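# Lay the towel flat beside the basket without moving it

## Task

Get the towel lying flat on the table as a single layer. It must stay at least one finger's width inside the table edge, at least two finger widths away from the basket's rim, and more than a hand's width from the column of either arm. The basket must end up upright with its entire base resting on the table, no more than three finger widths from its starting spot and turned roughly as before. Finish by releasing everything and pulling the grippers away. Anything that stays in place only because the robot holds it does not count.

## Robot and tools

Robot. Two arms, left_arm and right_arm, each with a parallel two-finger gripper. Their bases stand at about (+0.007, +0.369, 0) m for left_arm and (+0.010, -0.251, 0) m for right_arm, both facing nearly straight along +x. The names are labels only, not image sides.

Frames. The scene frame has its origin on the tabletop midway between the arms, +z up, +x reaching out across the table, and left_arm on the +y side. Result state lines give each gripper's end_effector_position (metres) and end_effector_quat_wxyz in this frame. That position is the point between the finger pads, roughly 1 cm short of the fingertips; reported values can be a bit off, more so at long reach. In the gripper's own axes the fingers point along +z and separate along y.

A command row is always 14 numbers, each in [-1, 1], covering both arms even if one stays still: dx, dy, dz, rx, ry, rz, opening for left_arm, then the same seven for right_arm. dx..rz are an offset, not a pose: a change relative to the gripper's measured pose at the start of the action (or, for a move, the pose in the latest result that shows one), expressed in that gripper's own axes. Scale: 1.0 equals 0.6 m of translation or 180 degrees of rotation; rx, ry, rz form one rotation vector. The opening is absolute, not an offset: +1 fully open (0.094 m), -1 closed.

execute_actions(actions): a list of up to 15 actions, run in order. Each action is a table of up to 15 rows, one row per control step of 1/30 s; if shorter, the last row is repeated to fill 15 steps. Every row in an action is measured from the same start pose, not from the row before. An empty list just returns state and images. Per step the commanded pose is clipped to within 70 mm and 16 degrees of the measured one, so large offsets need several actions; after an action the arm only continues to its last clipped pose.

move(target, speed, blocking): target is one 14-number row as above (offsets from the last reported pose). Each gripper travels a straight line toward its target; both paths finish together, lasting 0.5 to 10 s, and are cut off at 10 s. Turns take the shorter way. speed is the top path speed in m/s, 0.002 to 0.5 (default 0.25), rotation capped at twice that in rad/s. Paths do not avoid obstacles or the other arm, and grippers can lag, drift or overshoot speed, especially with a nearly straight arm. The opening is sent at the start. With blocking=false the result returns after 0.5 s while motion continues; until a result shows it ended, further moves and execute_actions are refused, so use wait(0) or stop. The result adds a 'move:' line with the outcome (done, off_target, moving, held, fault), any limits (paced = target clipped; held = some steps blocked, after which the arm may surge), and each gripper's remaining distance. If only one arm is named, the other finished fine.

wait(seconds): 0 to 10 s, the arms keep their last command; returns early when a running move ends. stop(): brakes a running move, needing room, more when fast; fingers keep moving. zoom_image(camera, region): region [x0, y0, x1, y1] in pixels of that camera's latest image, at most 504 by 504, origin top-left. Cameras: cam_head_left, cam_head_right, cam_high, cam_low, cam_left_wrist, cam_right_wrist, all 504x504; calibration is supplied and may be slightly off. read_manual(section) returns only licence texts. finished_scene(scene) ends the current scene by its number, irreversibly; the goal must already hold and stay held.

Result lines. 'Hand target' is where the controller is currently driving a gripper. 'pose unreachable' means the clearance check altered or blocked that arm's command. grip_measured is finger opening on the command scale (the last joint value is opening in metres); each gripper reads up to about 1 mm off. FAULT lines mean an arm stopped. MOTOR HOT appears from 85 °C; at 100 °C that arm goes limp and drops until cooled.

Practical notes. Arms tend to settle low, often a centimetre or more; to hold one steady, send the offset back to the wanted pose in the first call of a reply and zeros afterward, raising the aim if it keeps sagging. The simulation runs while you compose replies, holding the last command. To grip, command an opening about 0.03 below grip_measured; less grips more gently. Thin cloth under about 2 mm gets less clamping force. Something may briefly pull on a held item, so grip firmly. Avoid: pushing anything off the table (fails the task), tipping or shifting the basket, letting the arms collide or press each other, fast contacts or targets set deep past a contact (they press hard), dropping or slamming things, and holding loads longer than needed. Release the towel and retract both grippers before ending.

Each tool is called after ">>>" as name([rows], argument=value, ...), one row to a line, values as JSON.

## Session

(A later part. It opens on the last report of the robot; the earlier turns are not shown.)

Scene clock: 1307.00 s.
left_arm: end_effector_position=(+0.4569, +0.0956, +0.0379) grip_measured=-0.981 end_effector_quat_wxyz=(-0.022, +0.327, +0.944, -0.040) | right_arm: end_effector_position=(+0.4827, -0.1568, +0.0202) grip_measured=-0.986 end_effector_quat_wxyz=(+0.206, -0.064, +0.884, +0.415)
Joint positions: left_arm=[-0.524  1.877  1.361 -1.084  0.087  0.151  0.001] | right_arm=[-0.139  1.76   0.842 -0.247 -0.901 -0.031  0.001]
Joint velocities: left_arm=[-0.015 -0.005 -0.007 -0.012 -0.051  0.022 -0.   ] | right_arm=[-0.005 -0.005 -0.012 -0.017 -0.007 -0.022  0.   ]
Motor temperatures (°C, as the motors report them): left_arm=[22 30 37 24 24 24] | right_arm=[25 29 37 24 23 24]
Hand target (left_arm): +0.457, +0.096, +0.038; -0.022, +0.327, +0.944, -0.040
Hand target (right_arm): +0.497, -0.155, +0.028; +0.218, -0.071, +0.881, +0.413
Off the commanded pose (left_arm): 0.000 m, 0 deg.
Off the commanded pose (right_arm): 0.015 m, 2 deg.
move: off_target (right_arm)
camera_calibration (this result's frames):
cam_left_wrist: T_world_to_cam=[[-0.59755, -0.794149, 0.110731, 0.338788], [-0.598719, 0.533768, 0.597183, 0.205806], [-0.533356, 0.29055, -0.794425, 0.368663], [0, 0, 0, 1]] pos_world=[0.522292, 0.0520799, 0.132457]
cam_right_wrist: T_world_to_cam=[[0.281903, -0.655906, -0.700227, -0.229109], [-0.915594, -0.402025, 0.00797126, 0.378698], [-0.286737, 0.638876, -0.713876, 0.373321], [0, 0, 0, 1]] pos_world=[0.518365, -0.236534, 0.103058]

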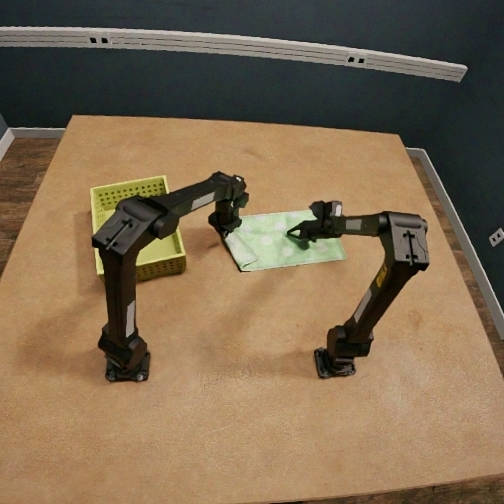

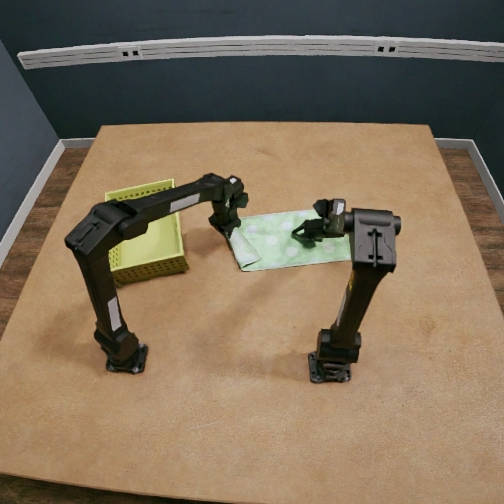

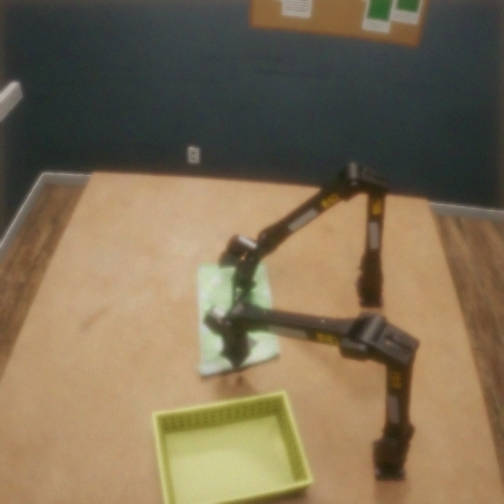

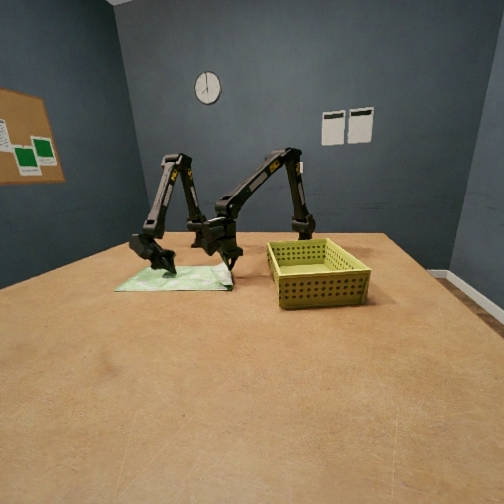

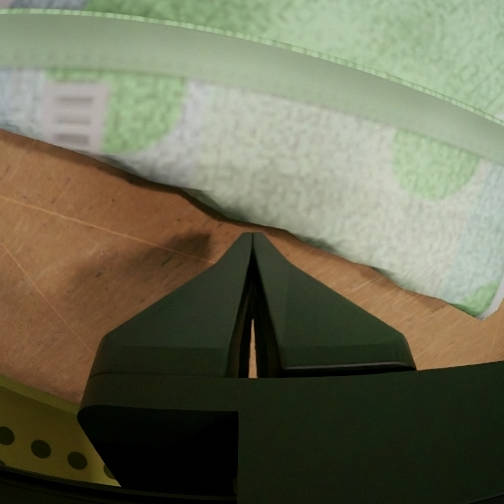

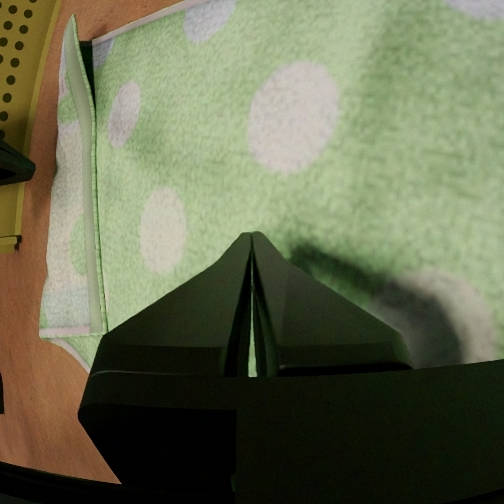

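>>> move(target=[-0.05,-0.065,0,0,0,0,-1, 0.023,-0.035,0.027,0,0,0,-1], speed=0.1)

>>> move(target=[0,0,0.075,0,0,0,-1, 0.01,-0.012,0.01,0,0,0,-1], speed=0.06)

>>> move(target=[0.09,0.12,0.015,0,0,0,-1, 0.01,-0.012,0.01,0,0,0,-1], speed=0.05)

Scene clock: 1314.57 s.
left_arm: end_effector_position=(+0.4485, +0.0553, +0.0422) grip_measured=-0.981 end_effector_quat_wxyz=(-0.019, +0.334, +0.941, -0.040) | right_arm: end_effector_position=(+0.4847, -0.1558, +0.0061) grip_measured=-0.987 end_effector_quat_wxyz=(+0.213, -0.069, +0.880, +0.418)
Joint positions: left_arm=[-0.597  1.9    1.41  -1.099  0.087  0.093  0.001] | right_arm=[-0.139  1.8    0.834 -0.181 -0.91  -0.031  0.001]
Joint velocities: left_arm=[-0.015 -0.015  0.002 -0.022 -0.007 -0.037 -0.001] | right_arm=[-0.005 -0.015 -0.007 -0.007 -0.007  0.051 -0.   ]
Motor temperatures (°C, as the motors report them): left_arm=[22 30 37 24 24 24] | right_arm=[25 29 37 24 23 24]
Hand target (left_arm): +0.457, +0.047, +0.041; -0.021, +0.327, +0.944, -0.040
Hand target (right_arm): +0.481, -0.157, -0.009; +0.205, -0.065, +0.884, +0.416
Off the commanded pose (left_arm): 0.012 m, 1 deg.
Off the commanded pose (right_arm): 0.016 m, 1 deg.
move: off_target (left_arm, right_arm)
camera_calibration (this result's frames):
cam_left_wrist: T_world_to_cam=[[-0.609749, -0.785076, 0.108912, 0.306345], [-0.593851, 0.543526, 0.59323, 0.217108], [-0.524927, 0.297044, -0.797632, 0.375354], [0, 0, 0, 1]] pos_world=[0.512756, 0.0110039, 0.137235]
cam_right_wrist: T_world_to_cam=[[0.297214, -0.649921, -0.699476, -0.245425], [-0.914005, -0.405538, -0.0115621, 0.37977], [-0.27615, 0.64276, -0.714563, 0.358595], [0, 0, 0, 1]] pos_world=[0.519082, -0.235986, 0.0889607]

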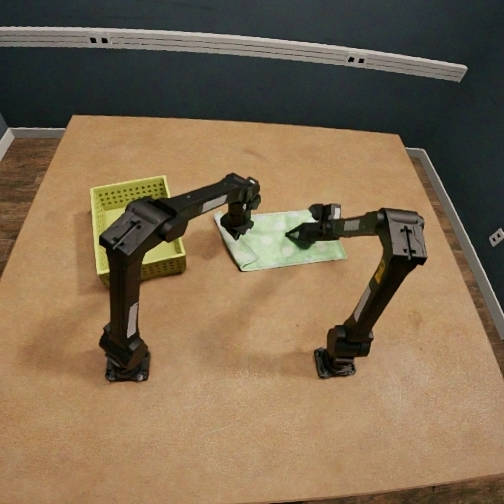

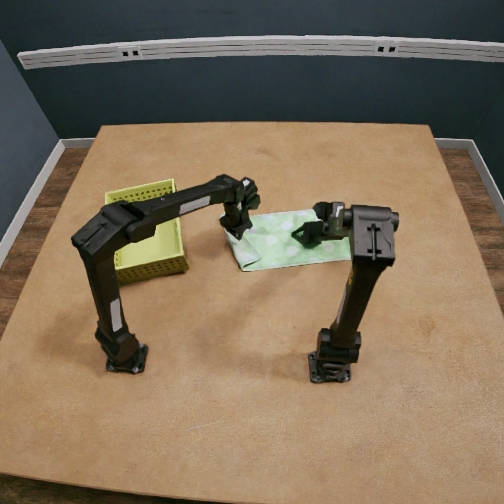

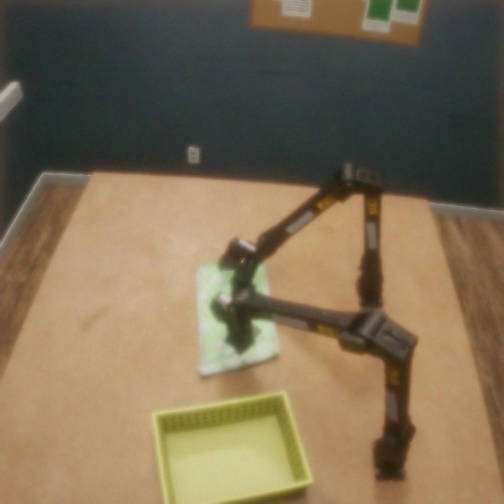

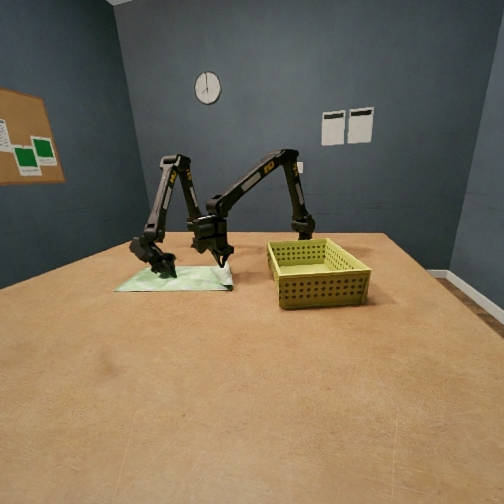

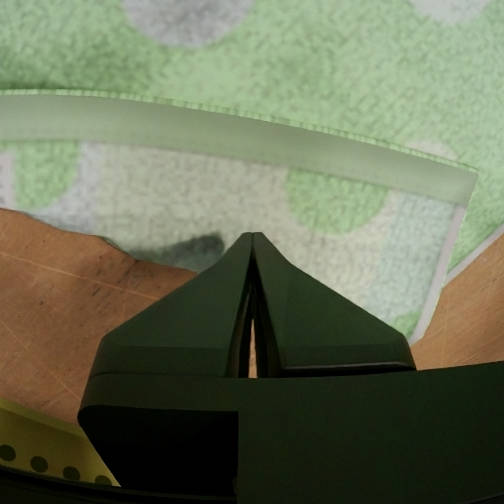

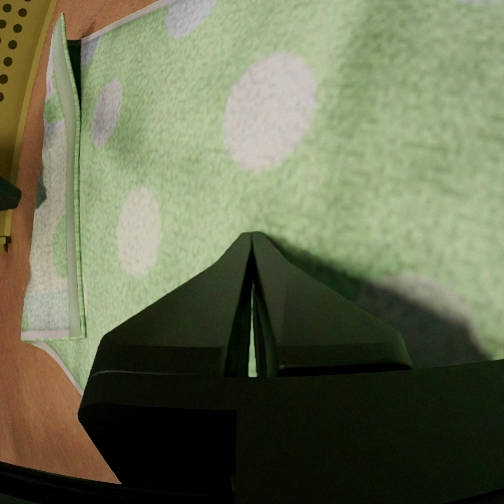

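Scene clock: 1315.73 s.
left_arm: end_effector_position=(+0.4498, +0.0544, +0.0133) grip_measured=-0.981 end_effector_quat_wxyz=(-0.011, +0.335, +0.941, -0.042) | right_arm: end_effector_position=(+0.4858, -0.1556, +0.0066) grip_measured=-0.987 end_effector_quat_wxyz=(+0.219, -0.072, +0.879, +0.418)
Joint positions: left_arm=[-0.597  1.931  1.373 -1.012  0.087  0.093  0.001] | right_arm=[-0.139  1.8    0.832 -0.166 -0.913 -0.031  0.001]
Joint velocities: left_arm=[-0.005 -0.015 -0.017 -0.022  0.007  0.095 -0.001] | right_arm=[-0.015  0.005  0.002  0.012  0.022 -0.037  0.001]
Motor temperatures (°C, as the motors report them): left_arm=[22 30 37 24 24 24] | right_arm=[25 29 37 24 23 24]
Hand target (left_arm): +0.445, +0.053, -0.002; -0.019, +0.334, +0.941, -0.040
Hand target (right_arm): +0.483, -0.155, -0.005; +0.213, -0.069, +0.880, +0.418
Off the commanded pose (left_arm): 0.017 m, 1 deg.
Off the commanded pose (right_arm): 0.012 m, 1 deg.
move: off_target (left_arm, right_arm)
camera_calibration (this result's frames):
cam_left_wrist: T_world_to_cam=[[-0.611362, -0.783996, 0.107645, 0.310288], [-0.602581, 0.549374, 0.578865, 0.239343], [-0.512966, 0.289031, -0.808287, 0.348501], [0, 0, 0, 1]] pos_world=[0.51269, 0.0110484, 0.10974]
cam_right_wrist: T_world_to_cam=[[0.306446, -0.648903, -0.696431, -0.249639], [-0.913403, -0.406391, -0.0232611, 0.380558], [-0.267929, 0.64325, -0.717247, 0.355324], [0, 0, 0, 1]] pos_world=[0.519305, -0.235898, 0.0898508]

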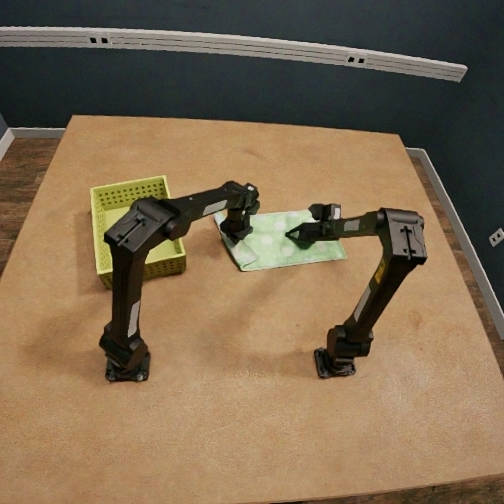

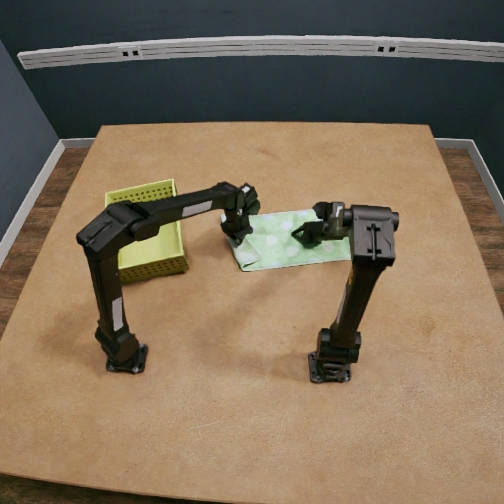

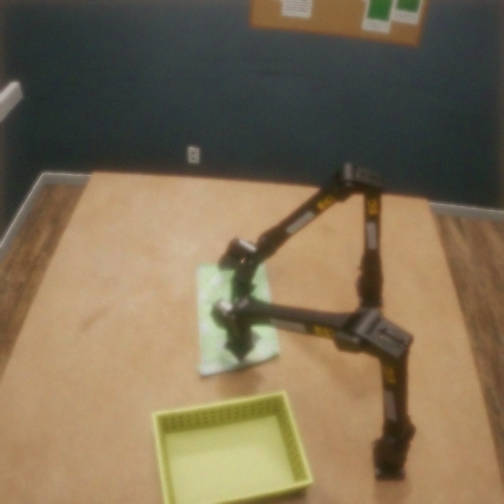

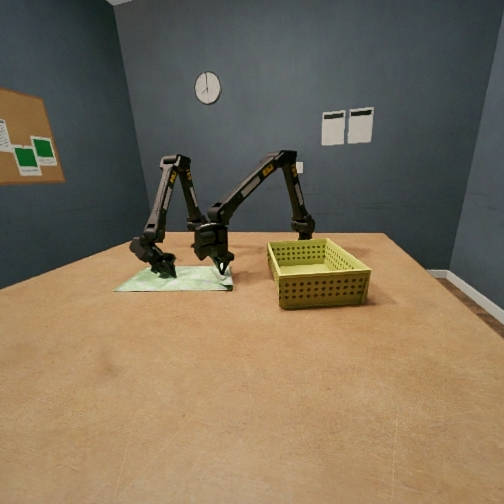

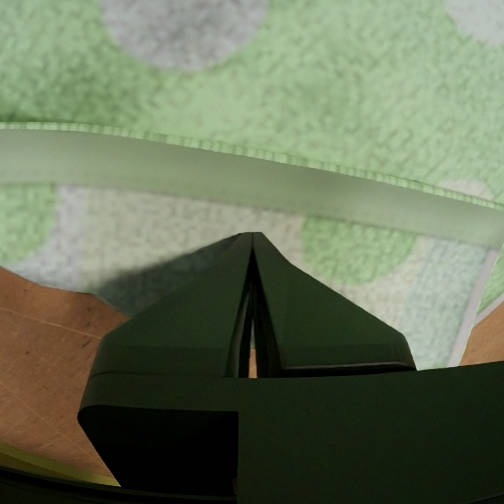

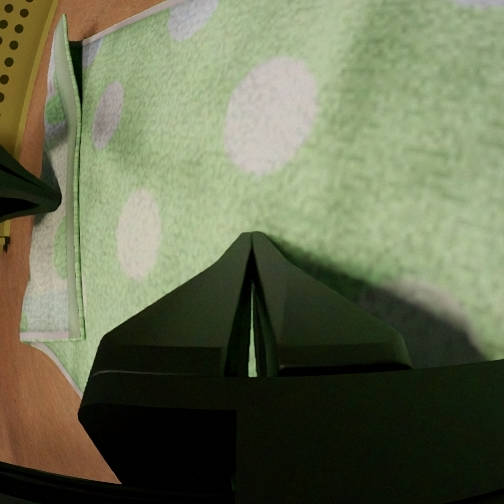

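Scene clock: 1317.90 s.
left_arm: end_effector_position=(+0.4534, +0.1297, +0.0103) grip_measured=-0.981 end_effector_quat_wxyz=(-0.002, +0.336, +0.941, -0.046) | right_arm: end_effector_position=(+0.4879, -0.1556, +0.0068) grip_measured=-0.987 end_effector_quat_wxyz=(+0.224, -0.075, +0.877, +0.418)
Joint positions: left_arm=[-0.468  1.852  1.238 -0.95   0.091  0.225  0.001] | right_arm=[-0.139  1.803  0.832 -0.151 -0.914 -0.031  0.001]
Joint velocities: left_arm=[-0.015  0.005  0.002  0.017  0.007  0.007  0.   ] | right_arm=[ 0.005 -0.005  0.002  0.012  0.022  0.066  0.   ]
Motor temperatures (°C, as the motors report them): left_arm=[22 30 37 24 24 24] | right_arm=[25 29 36 24 23 24]
Hand target (left_arm): +0.451, +0.143, -0.002; -0.012, +0.335, +0.941, -0.043
Hand target (right_arm): +0.485, -0.155, -0.004; +0.218, -0.072, +0.879, +0.418
Off the commanded pose (left_arm): 0.019 m, 1 deg.
Off the commanded pose (right_arm): 0.012 m, 1 deg.
move: off_target (left_arm, right_arm)
camera_calibration (this result's frames):
cam_left_wrist: T_world_to_cam=[[-0.615174, -0.7809, 0.108429, 0.37316], [-0.60902, 0.558034, 0.563643, 0.203855], [-0.500655, 0.280703, -0.818871, 0.32176], [0, 0, 0, 1]] pos_world=[0.514801, 0.0873232, 0.108117]
cam_right_wrist: T_world_to_cam=[[0.315663, -0.648482, -0.692697, -0.25462], [-0.912769, -0.406978, -0.034949, 0.382114], [-0.259249, 0.643304, -0.720382, 0.351796], [0, 0, 0, 1]] pos_world=[0.520358, -0.235916, 0.0904077]

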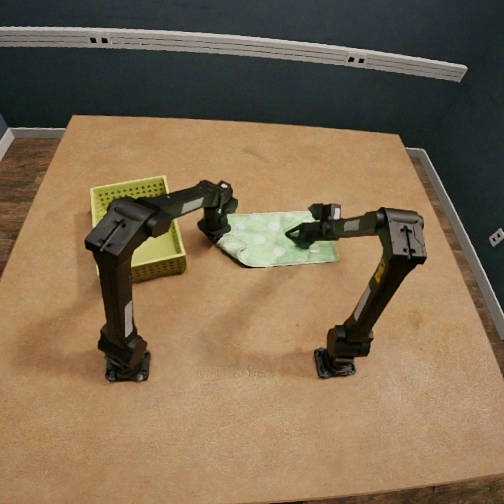

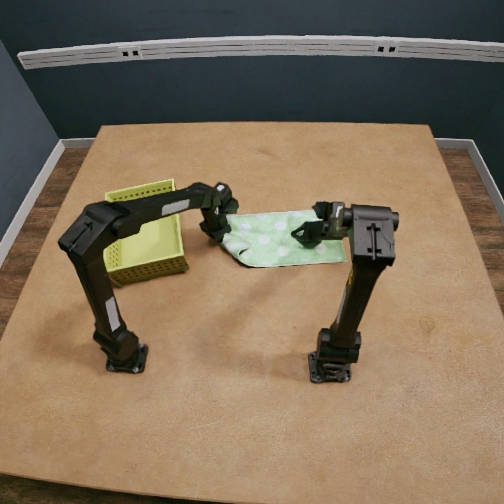

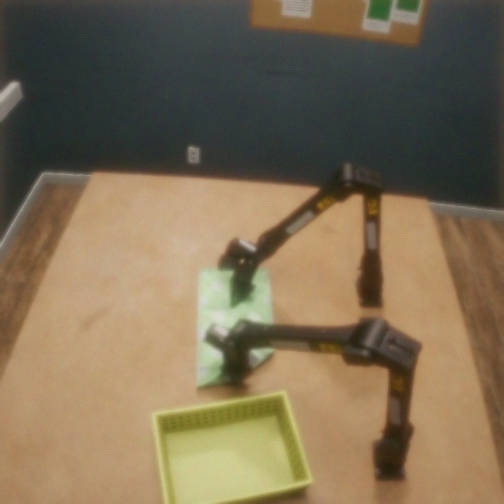

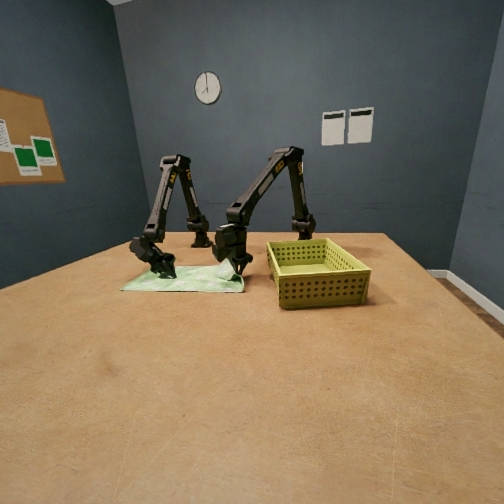

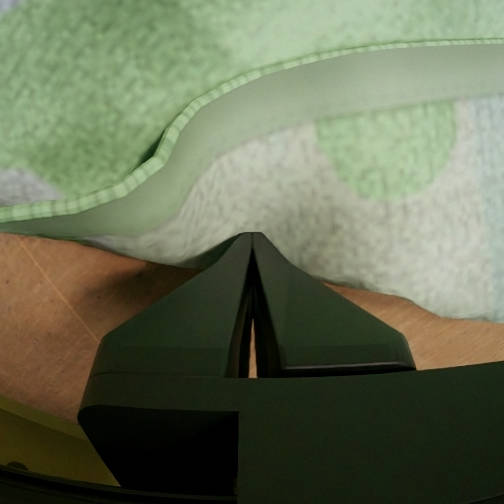

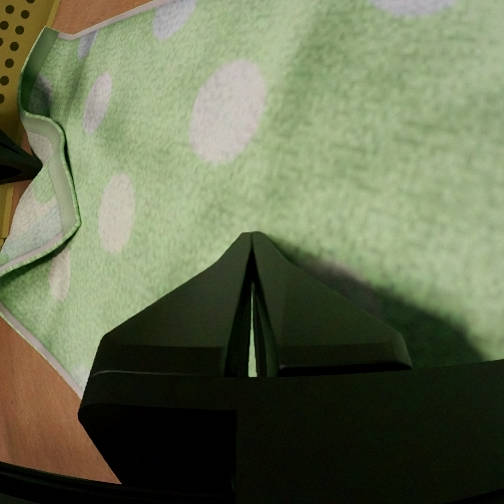

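>>> move(target=[0,0,-0.12,0,0,0,-1, 0,0,0.01,0,0,0,-1], speed=0.1)

>>> move(target=[-0.15,-0.12,0,0,0,0,-1, 0,0,0.01,0,0,0,-1], speed=0.12)

>>> move(target=[0,0,0.075,0,0,0,-1, 0,0,0.01,0,0,0,-1], speed=0.08)

Scene clock: 1323.83 s.
left_arm: end_effector_position=(+0.4412, +0.1357, +0.0685) grip_measured=-0.981 end_effector_quat_wxyz=(-0.015, +0.336, +0.941, -0.044) | right_arm: end_effector_position=(+0.4882, -0.1543, +0.0072) grip_measured=-0.987 end_effector_quat_wxyz=(+0.223, -0.074, +0.877, +0.419)
Joint positions: left_arm=[-0.468  1.756  1.276 -1.109  0.092  0.227  0.001] | right_arm=[-0.136  1.803  0.832 -0.147 -0.915 -0.023  0.001]
Joint velocities: left_arm=[-0.005 -0.015  0.002 -0.007 -0.022 -0.081 -0.   ] | right_arm=[-0.005 -0.005 -0.002 -0.007 -0.051  0.007 -0.001]
Motor temperatures (°C, as the motors report them): left_arm=[22 29 37 24 24 24] | right_arm=[25 29 36 24 23 24]
Hand target (left_arm): +0.456, +0.136, +0.082; -0.002, +0.336, +0.941, -0.046
Hand target (right_arm): +0.490, -0.151, +0.004; +0.224, -0.075, +0.877, +0.418
Off the commanded pose (left_arm): 0.020 m, 1 deg.
Off the commanded pose (right_arm): 0.005 m, 0 deg.
move: off_target (left_arm)
camera_calibration (this result's frames):
cam_left_wrist: T_world_to_cam=[[-0.613483, -0.781388, 0.114331, 0.362879], [-0.595119, 0.552614, 0.583483, 0.153556], [-0.519107, 0.289916, -0.804038, 0.367485], [0, 0, 0, 1]] pos_world=[0.504769, 0.0921521, 0.164386]
cam_right_wrist: T_world_to_cam=[[0.313507, -0.646851, -0.695196, -0.252278], [-0.913321, -0.405794, -0.0342984, 0.383397], [-0.25992, 0.64569, -0.718002, 0.351995], [0, 0, 0, 1]] pos_world=[0.520746, -0.234886, 0.0905003]

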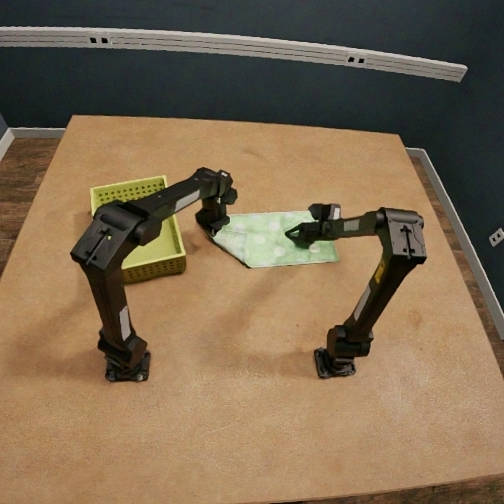

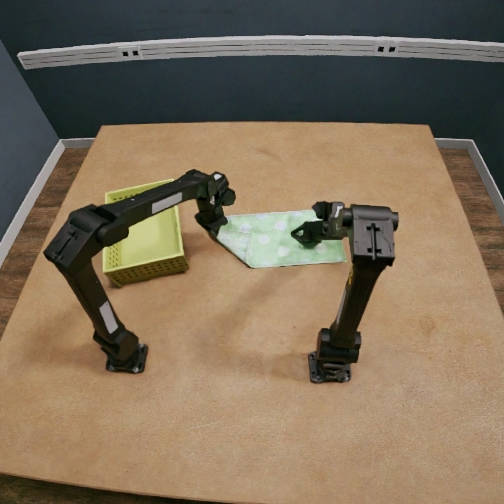

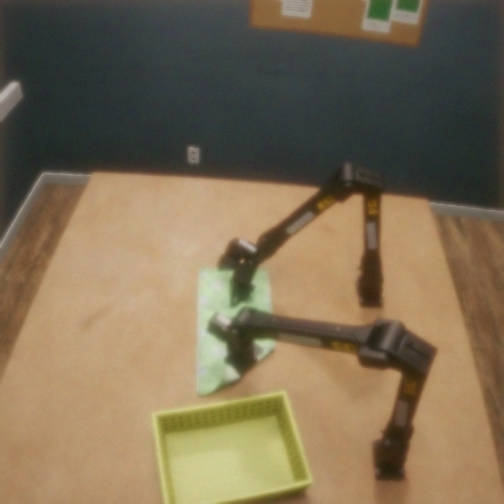

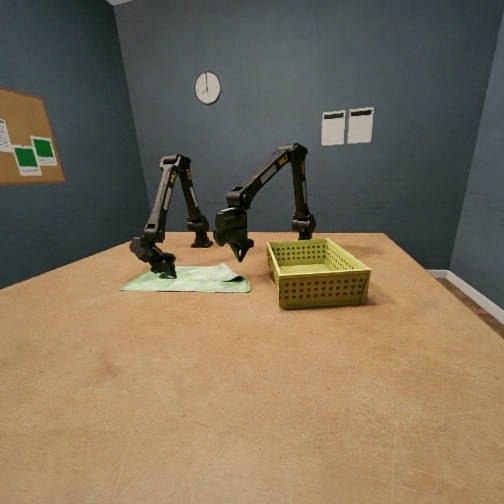

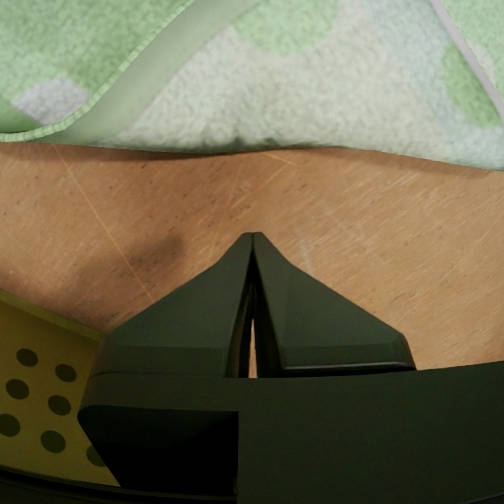

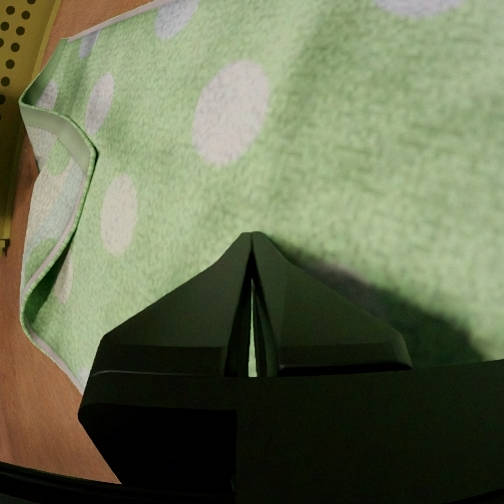

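Scene clock: 1325.20 s.
left_arm: end_effector_position=(+0.4589, +0.0343, +0.0748) grip_measured=-0.981 end_effector_quat_wxyz=(-0.014, +0.342, +0.939, -0.044) | right_arm: end_effector_position=(+0.4884, -0.1527, +0.0074) grip_measured=-0.987 end_effector_quat_wxyz=(+0.223, -0.073, +0.877, +0.420)
Joint positions: left_arm=[-0.616  1.905  1.513 -1.183  0.092  0.089  0.001] | right_arm=[-0.133  1.803  0.832 -0.144 -0.915 -0.016  0.001]
Joint velocities: left_arm=[ 0.005 -0.005 -0.007 -0.002  0.037 -0.095 -0.002] | right_arm=[ 0.005 -0.015 -0.017 -0.012 -0.007 -0.007  0.001]
Motor temperatures (°C, as the motors report them): left_arm=[22 29 37 24 24 24] | right_arm=[25 29 36 24 23 24]
Hand target (left_arm): +0.467, +0.024, +0.076; -0.013, +0.337, +0.941, -0.044
Hand target (right_arm): +0.490, -0.150, +0.004; +0.223, -0.074, +0.877, +0.419
Off the commanded pose (left_arm): 0.013 m, 1 deg.
Off the commanded pose (right_arm): 0.005 m, 0 deg.
move: off_target (left_arm)
camera_calibration (this result's frames):
cam_left_wrist: T_world_to_cam=[[-0.622191, -0.774733, 0.112545, 0.29768], [-0.590262, 0.558681, 0.582637, 0.214033], [-0.514265, 0.296081, -0.804902, 0.408797], [0, 0, 0, 1]] pos_world=[0.521779, -0.0099909, 0.170835]
cam_right_wrist: T_world_to_cam=[[0.311662, -0.645546, -0.697235, -0.25001], [-0.913612, -0.40523, -0.0331932, 0.38447], [-0.261113, 0.647347, -0.716074, 0.352033], [0, 0, 0, 1]] pos_world=[0.521095, -0.233482, 0.0905281]

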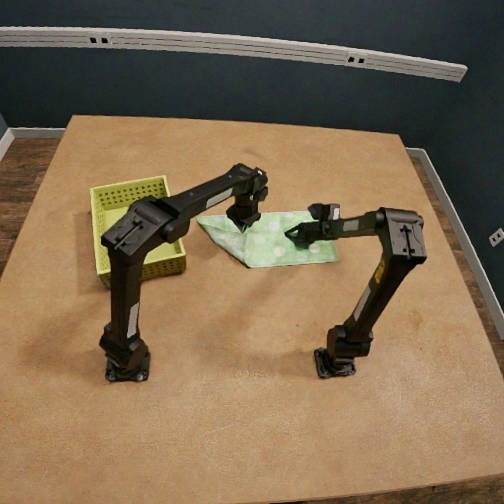

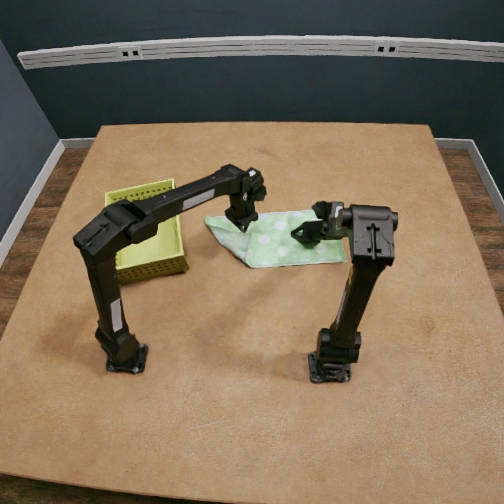

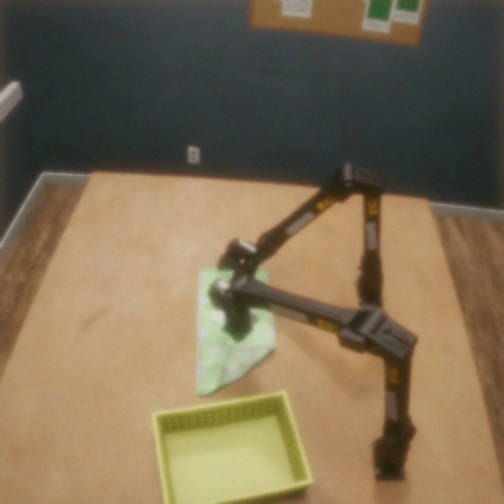

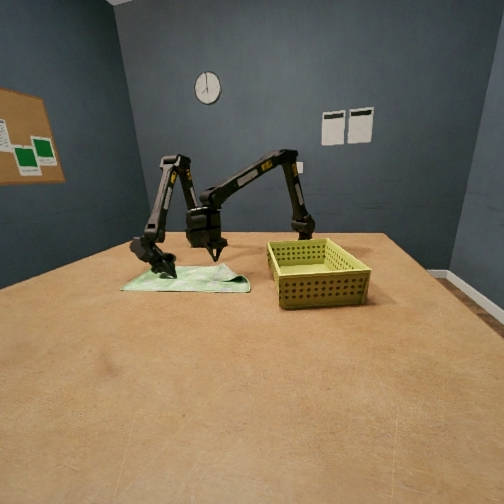

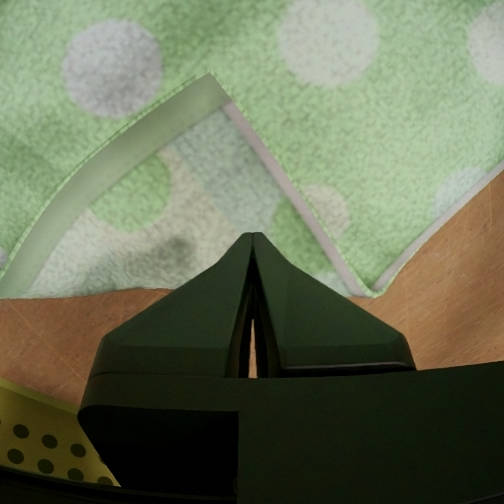

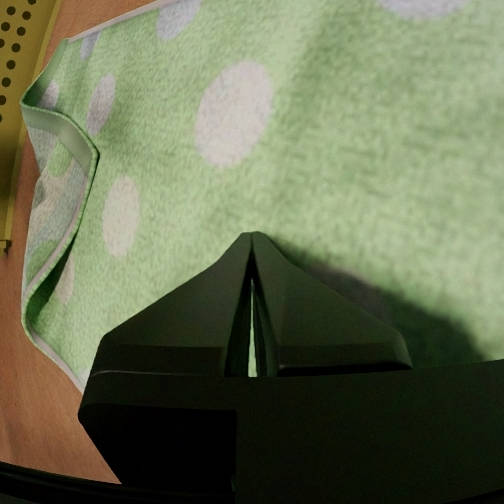

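Scene clock: 1326.20 s.
left_arm: end_effector_position=(+0.4600, +0.0335, +0.0470) grip_measured=-0.981 end_effector_quat_wxyz=(-0.005, +0.342, +0.939, -0.046) | right_arm: end_effector_position=(+0.4885, -0.1509, +0.0076) grip_measured=-0.987 end_effector_quat_wxyz=(+0.222, -0.072, +0.877, +0.421)
Joint positions: left_arm=[-0.616  1.927  1.467 -1.096  0.092  0.089  0.001] | right_arm=[-0.129  1.803  0.832 -0.141 -0.915 -0.009  0.001]
Joint velocities: left_arm=[-0.024 -0.005 -0.007  0.022  0.007  0.066 -0.   ] | right_arm=[-0.005 -0.005 -0.007 -0.007  0.066  0.022 -0.   ]
Motor temperatures (°C, as the motors report them): left_arm=[22 29 37 24 24 24] | right_arm=[25 29 36 24 23 24]
Hand target (left_arm): +0.455, +0.031, +0.030; -0.014, +0.342, +0.939, -0.044
Hand target (right_arm): +0.490, -0.148, +0.004; +0.223, -0.073, +0.877, +0.420
Off the commanded pose (left_arm): 0.018 m, 1 deg.
Off the commanded pose (right_arm): 0.005 m, 0 deg.
move: off_target (left_arm)
camera_calibration (this result's frames):
cam_left_wrist: T_world_to_cam=[[-0.623941, -0.773511, 0.111256, 0.301727], [-0.599253, 0.56496, 0.5672, 0.235982], [-0.501591, 0.287229, -0.816031, 0.38216], [0, 0, 0, 1]] pos_world=[0.52136, -0.00969844, 0.144436]
cam_right_wrist: T_world_to_cam=[[0.309527, -0.644072, -0.699546, -0.247438], [-0.913768, -0.405021, -0.0314108, 0.385341], [-0.2631, 0.648945, -0.713897, 0.352231], [0, 0, 0, 1]] pos_world=[0.521373, -0.231875, 0.0904666]

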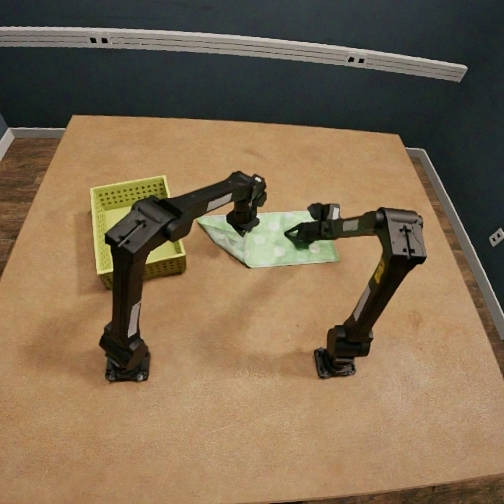

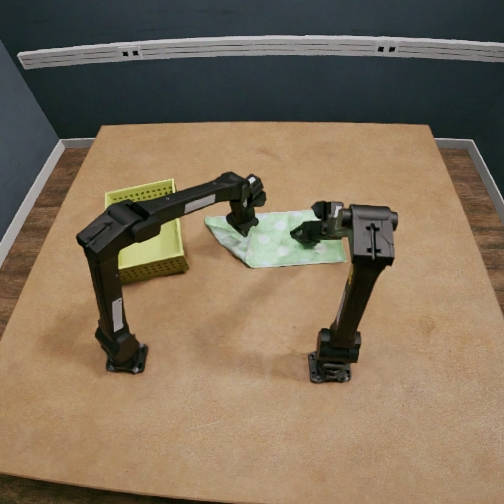

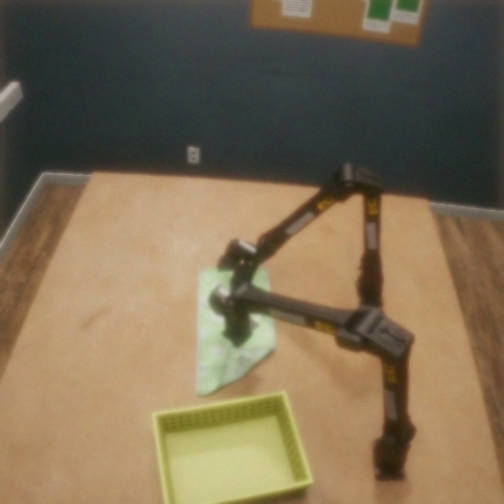

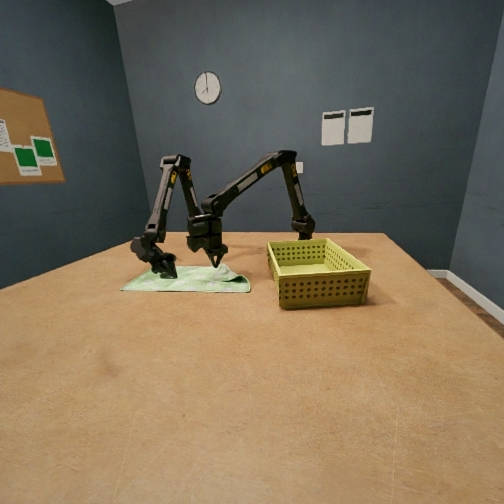

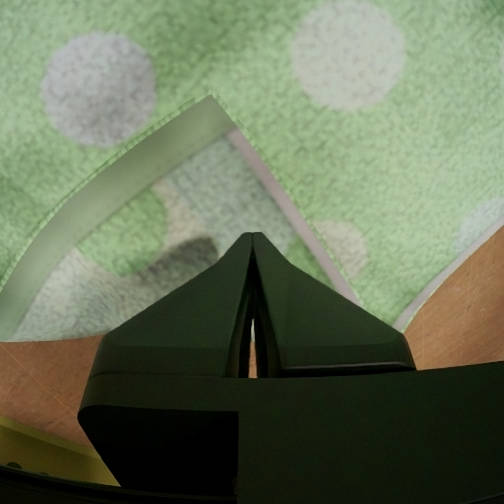

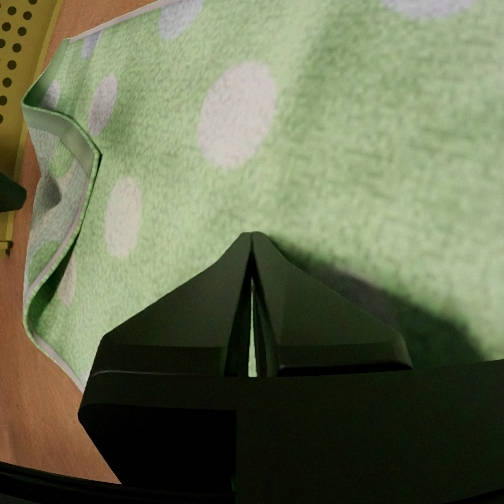

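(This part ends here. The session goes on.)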